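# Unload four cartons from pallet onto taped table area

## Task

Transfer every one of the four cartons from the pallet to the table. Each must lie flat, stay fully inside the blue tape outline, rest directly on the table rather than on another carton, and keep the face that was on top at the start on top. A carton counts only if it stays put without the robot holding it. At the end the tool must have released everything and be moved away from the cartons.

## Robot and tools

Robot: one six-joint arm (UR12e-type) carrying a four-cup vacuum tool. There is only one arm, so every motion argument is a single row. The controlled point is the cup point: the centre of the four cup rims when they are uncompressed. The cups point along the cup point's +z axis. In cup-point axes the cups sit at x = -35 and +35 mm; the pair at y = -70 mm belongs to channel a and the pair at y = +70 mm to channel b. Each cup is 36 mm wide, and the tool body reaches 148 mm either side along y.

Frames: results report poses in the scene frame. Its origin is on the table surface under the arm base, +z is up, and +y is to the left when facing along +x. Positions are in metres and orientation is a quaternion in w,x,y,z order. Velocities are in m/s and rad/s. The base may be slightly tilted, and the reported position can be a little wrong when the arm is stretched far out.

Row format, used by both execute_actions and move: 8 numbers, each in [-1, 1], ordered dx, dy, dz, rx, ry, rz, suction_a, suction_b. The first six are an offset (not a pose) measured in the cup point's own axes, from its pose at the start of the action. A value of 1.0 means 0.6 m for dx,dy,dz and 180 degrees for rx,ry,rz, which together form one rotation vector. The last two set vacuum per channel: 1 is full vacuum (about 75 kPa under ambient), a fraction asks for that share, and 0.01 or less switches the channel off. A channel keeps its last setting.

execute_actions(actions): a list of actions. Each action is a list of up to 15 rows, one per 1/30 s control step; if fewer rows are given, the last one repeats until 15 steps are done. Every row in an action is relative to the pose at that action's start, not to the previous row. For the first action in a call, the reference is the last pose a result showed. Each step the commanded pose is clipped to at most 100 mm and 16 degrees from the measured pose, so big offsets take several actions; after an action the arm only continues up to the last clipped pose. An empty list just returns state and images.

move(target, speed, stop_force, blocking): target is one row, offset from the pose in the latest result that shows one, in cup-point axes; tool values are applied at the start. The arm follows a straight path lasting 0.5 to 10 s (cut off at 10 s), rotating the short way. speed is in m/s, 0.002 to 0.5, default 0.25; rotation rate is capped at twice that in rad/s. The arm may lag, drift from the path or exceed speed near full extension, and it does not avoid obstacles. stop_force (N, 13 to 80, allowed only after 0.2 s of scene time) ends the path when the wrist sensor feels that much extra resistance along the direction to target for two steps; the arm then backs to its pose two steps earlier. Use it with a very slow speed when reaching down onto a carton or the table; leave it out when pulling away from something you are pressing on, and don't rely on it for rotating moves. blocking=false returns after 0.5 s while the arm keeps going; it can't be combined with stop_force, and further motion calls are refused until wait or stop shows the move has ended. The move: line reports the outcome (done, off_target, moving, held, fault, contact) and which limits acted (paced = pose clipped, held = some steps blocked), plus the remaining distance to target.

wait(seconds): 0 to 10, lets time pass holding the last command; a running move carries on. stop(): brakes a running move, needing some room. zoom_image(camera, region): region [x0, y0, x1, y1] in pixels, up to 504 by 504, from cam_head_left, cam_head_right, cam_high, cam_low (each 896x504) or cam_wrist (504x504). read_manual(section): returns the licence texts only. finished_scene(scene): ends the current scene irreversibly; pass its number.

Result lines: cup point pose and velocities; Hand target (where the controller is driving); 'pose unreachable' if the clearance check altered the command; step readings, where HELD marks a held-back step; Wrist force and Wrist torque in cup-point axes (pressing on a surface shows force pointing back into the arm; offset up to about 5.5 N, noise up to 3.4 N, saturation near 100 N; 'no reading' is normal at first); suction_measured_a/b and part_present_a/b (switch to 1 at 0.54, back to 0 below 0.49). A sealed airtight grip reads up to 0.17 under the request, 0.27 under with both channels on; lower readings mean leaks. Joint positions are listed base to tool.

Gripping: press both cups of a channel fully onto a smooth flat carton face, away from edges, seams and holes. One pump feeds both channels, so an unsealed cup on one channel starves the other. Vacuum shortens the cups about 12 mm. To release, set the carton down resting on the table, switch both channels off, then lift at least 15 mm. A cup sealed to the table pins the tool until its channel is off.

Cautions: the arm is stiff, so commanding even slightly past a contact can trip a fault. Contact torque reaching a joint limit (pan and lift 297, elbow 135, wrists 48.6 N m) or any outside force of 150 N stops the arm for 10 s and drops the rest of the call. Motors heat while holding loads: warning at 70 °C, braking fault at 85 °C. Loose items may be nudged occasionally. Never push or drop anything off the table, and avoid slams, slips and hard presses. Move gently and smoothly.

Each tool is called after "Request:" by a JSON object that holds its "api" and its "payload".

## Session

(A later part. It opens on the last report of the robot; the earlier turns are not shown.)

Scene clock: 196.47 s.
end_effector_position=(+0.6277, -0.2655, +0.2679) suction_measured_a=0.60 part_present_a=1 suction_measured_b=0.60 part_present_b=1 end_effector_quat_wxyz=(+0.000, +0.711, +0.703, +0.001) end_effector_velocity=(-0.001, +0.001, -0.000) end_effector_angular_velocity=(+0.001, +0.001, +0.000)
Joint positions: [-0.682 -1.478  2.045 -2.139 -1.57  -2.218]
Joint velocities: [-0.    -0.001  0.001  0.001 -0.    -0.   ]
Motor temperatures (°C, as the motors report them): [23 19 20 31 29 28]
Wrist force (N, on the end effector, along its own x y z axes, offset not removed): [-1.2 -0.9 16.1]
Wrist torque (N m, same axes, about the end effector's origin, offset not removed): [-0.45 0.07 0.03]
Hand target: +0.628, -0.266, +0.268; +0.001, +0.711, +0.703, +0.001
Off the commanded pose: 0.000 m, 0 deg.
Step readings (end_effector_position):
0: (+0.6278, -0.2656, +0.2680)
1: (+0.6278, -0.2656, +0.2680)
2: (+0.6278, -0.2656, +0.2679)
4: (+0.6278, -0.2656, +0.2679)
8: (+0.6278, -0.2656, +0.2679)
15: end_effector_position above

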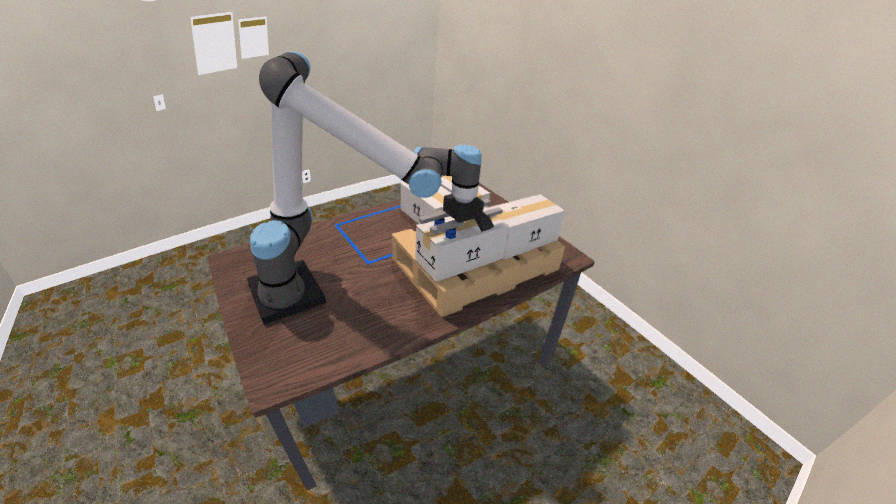

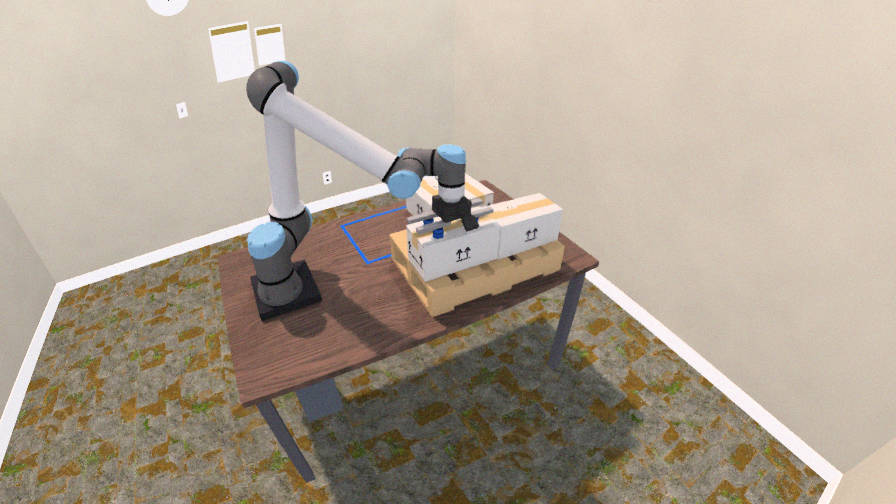

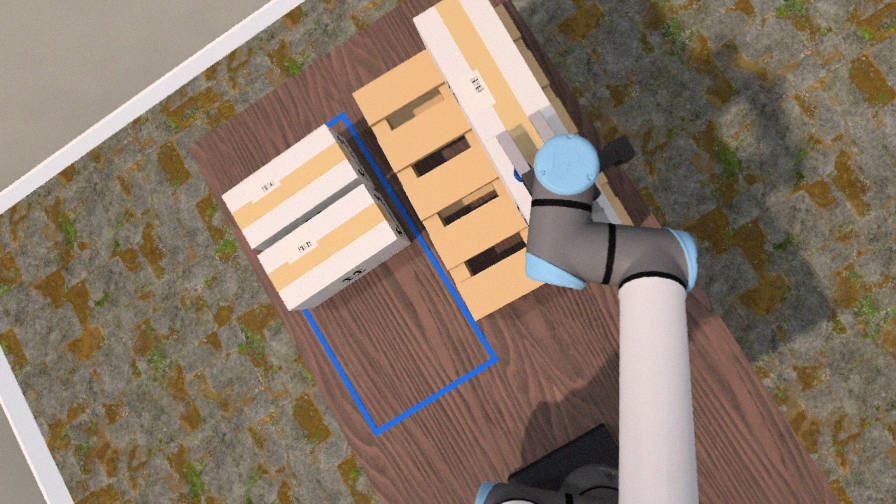

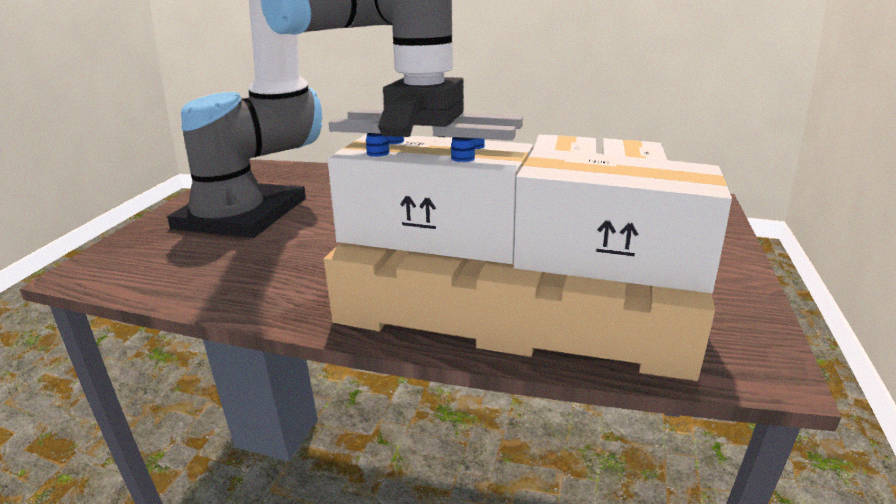

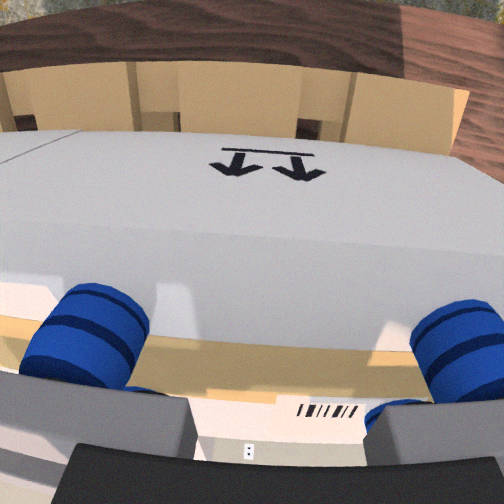

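Request:
{"api": "move", "payload": {"target": [0.3,-0.06,-0.08,0,0,0,1,1], "speed": 0.3}}

Request:
{"api": "move", "payload": {"target": [0.52,0.092,0,0,0,0.479,1,1], "speed": 0.45}}

Request:
{"api": "move", "payload": {"target": [0,0,0.261,0,0,0,1,1], "speed": 0.25}}

Scene clock: 205.93 s.
end_effector_position=(+0.5937, -0.0856, +0.3158) suction_measured_a=0.64 part_present_a=1 suction_measured_b=0.64 part_present_b=1 end_effector_quat_wxyz=(+0.000, +0.711, +0.703, +0.001) end_effector_velocity=(-0.000, +0.002, +0.000) end_effector_angular_velocity=(+0.000, +0.001, -0.001)
Joint positions: [-0.461 -1.662  2.133 -2.043 -1.57  -1.997]
Joint velocities: [ 0.003 -0.001 -0.     0.002 -0.     0.004]
Motor temperatures (°C, as the motors report them): [23 19 20 31 29 28]
Wrist force (N, on the end effector, along its own x y z axes, offset not removed): [-1.0 0.1 14.5]
Wrist torque (N m, same axes, about the end effector's origin, offset not removed): [-0.23 0.05 0.03]
Hand target: +0.594, -0.085, +0.316; +0.000, +0.711, +0.703, +0.001
Off the commanded pose: 0.000 m, 0 deg.
move: done

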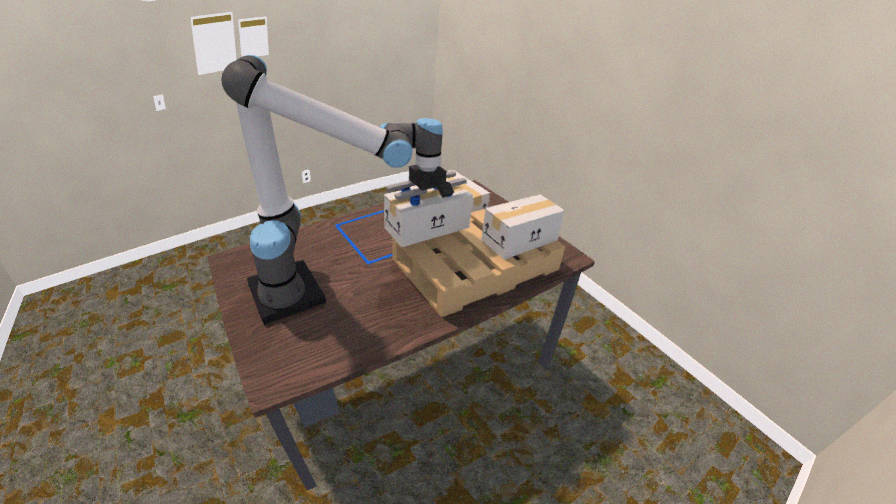

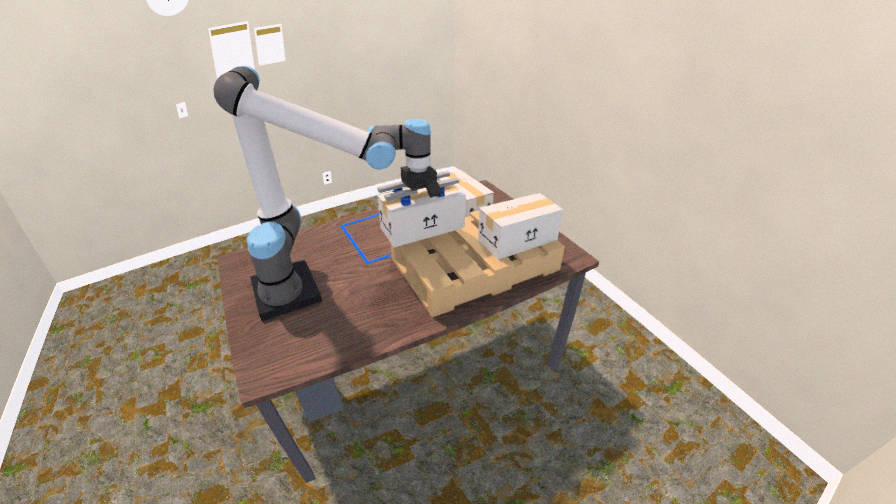

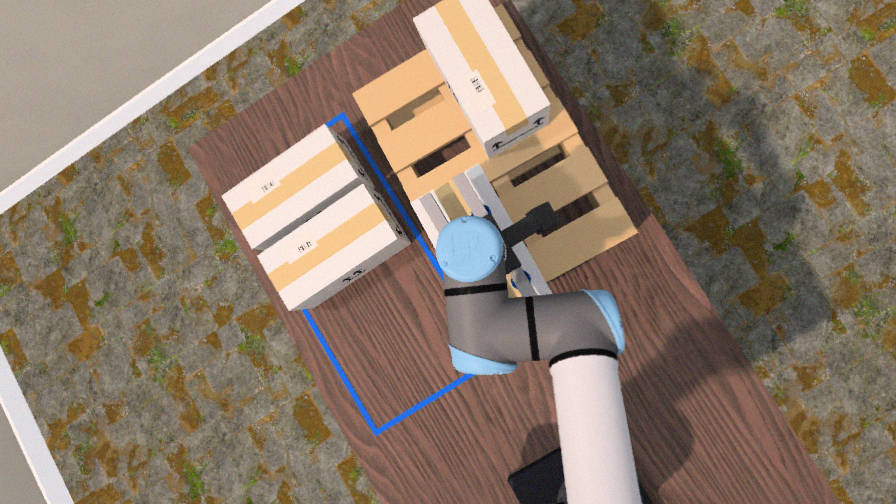

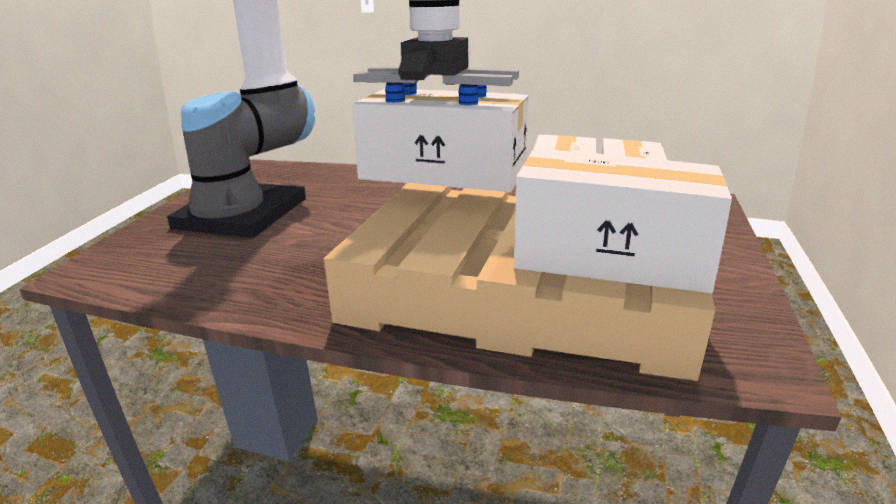

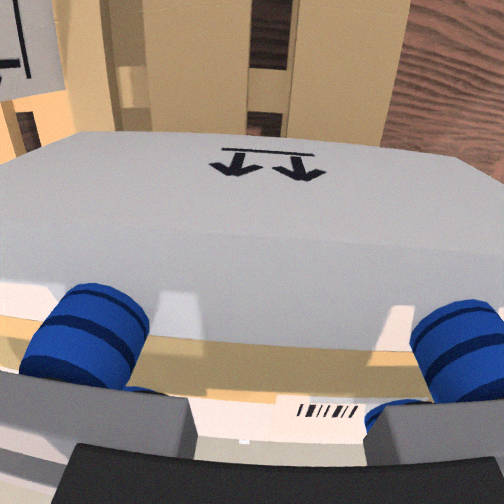

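Scene clock: 208.33 s.
end_effector_position=(+0.6522, +0.2253, +0.3162) suction_measured_a=0.64 part_present_a=1 suction_measured_b=0.64 part_present_b=1 end_effector_quat_wxyz=(-0.001, +1.000, +0.028, +0.001) end_effector_velocity=(+0.001, +0.001, +0.000) end_effector_angular_velocity=(-0.002, +0.001, -0.015)
Joint positions: [ 0.054 -1.508  1.981 -2.046 -1.57   0.021]
Joint velocities: [ 0.003  0.002 -0.003  0.002 -0.002  0.018]
Motor temperatures (°C, as the motors report them): [23 19 20 31 29 28]
Wrist force (N, on the end effector, along its own x y z axes, offset not removed): [0.9 -1.1 17.5]
Wrist torque (N m, same axes, about the end effector's origin, offset not removed): [-0.38 -0.12 0.12]
Hand target: +0.652, +0.226, +0.316; -0.000, +1.000, +0.028, +0.001
Off the commanded pose: 0.001 m, 0 deg.
move: done

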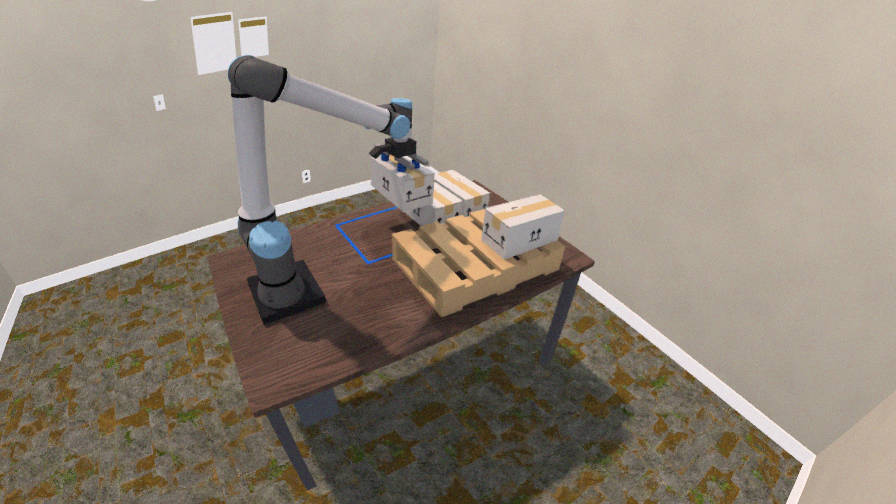

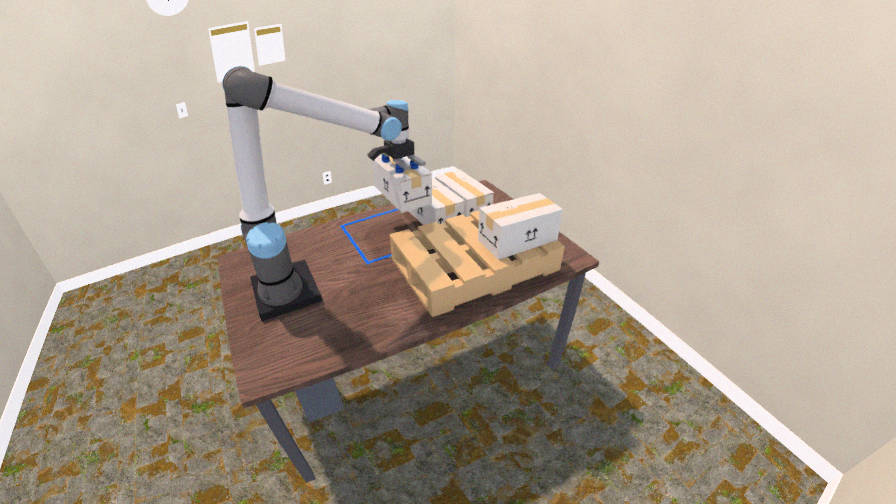

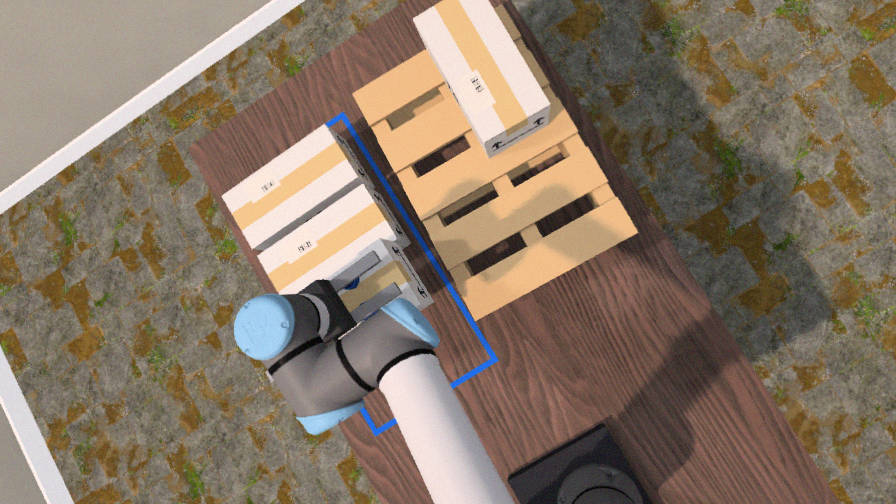

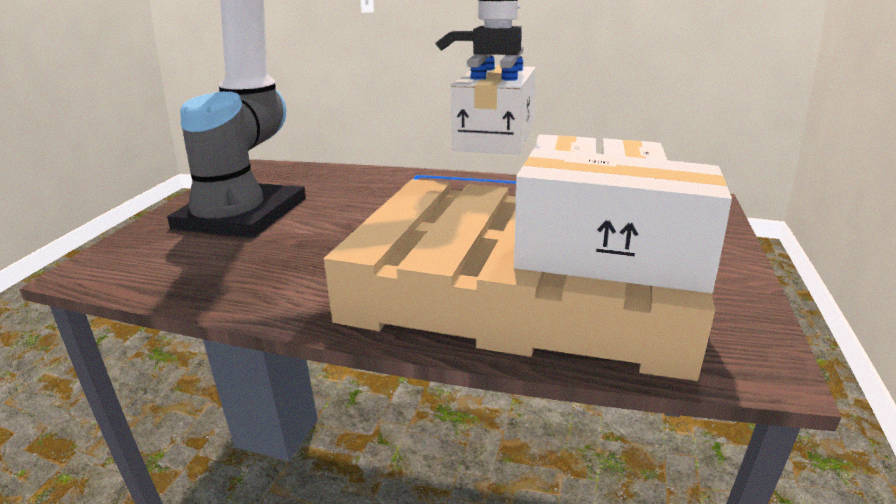

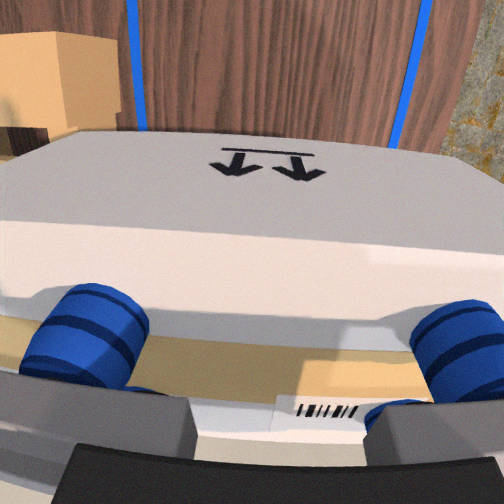

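Scene clock: 209.63 s.
end_effector_position=(+0.6523, +0.2254, +0.1601) suction_measured_a=0.64 part_present_a=1 suction_measured_b=0.64 part_present_b=1 end_effector_quat_wxyz=(-0.001, +1.000, +0.028, +0.001) end_effector_velocity=(-0.000, +0.001, -0.003) end_effector_angular_velocity=(+0.001, +0.000, +0.000)
Joint positions: [ 0.054 -1.339  2.118 -2.351 -1.57   0.021]
Joint velocities: [ 0.001  0.005  0.002 -0.007  0.001  0.   ]
Motor temperatures (°C, as the motors report them): [23 19 20 31 29 28]
Wrist force (N, on the end effector, along its own x y z axes, offset not removed): [-2.2 -2.9 17.2]
Wrist torque (N m, same axes, about the end effector's origin, offset not removed): [-0.65 0.19 0.01]
Hand target: +0.652, +0.225, +0.160; -0.001, +1.000, +0.028, +0.001
Off the commanded pose: 0.001 m, 0 deg.
move: done

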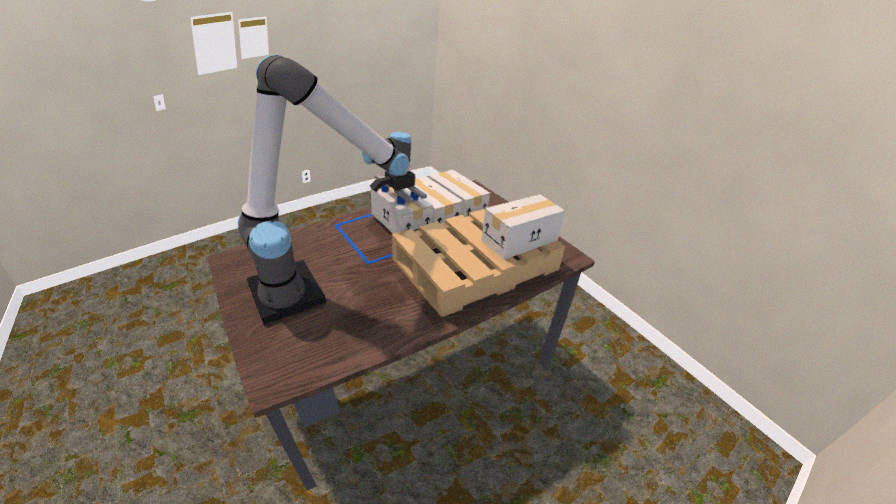

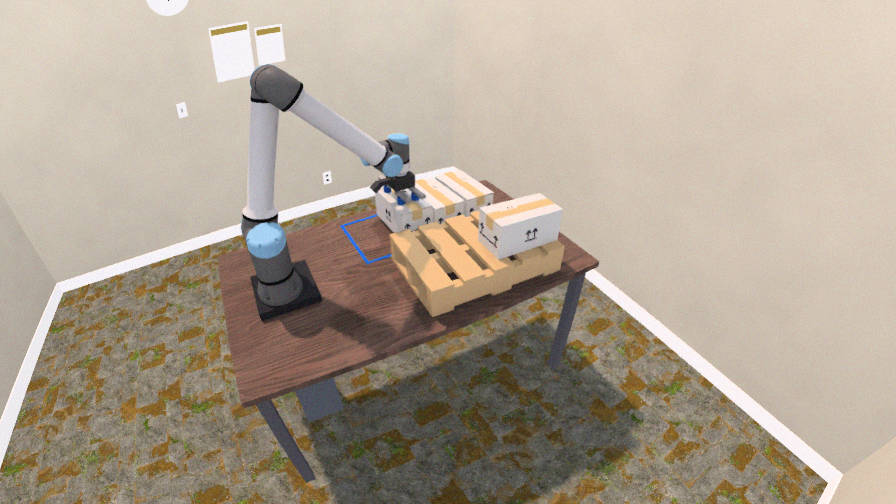

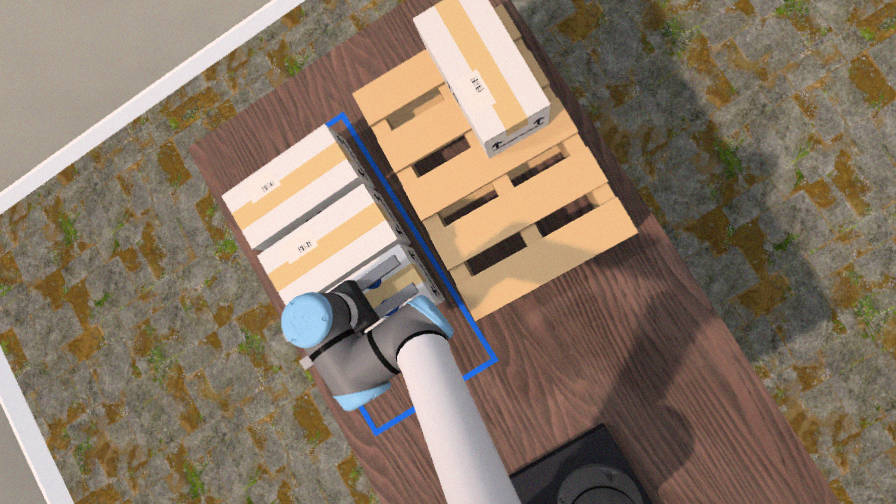

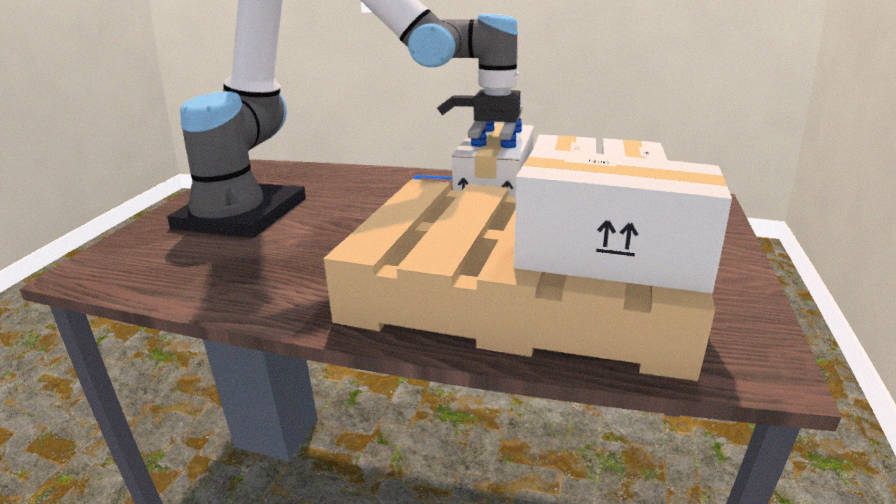

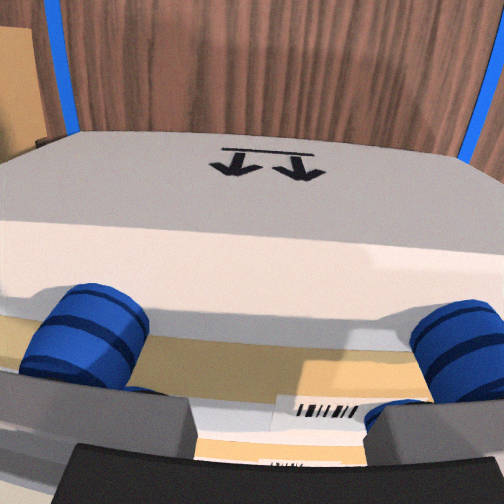

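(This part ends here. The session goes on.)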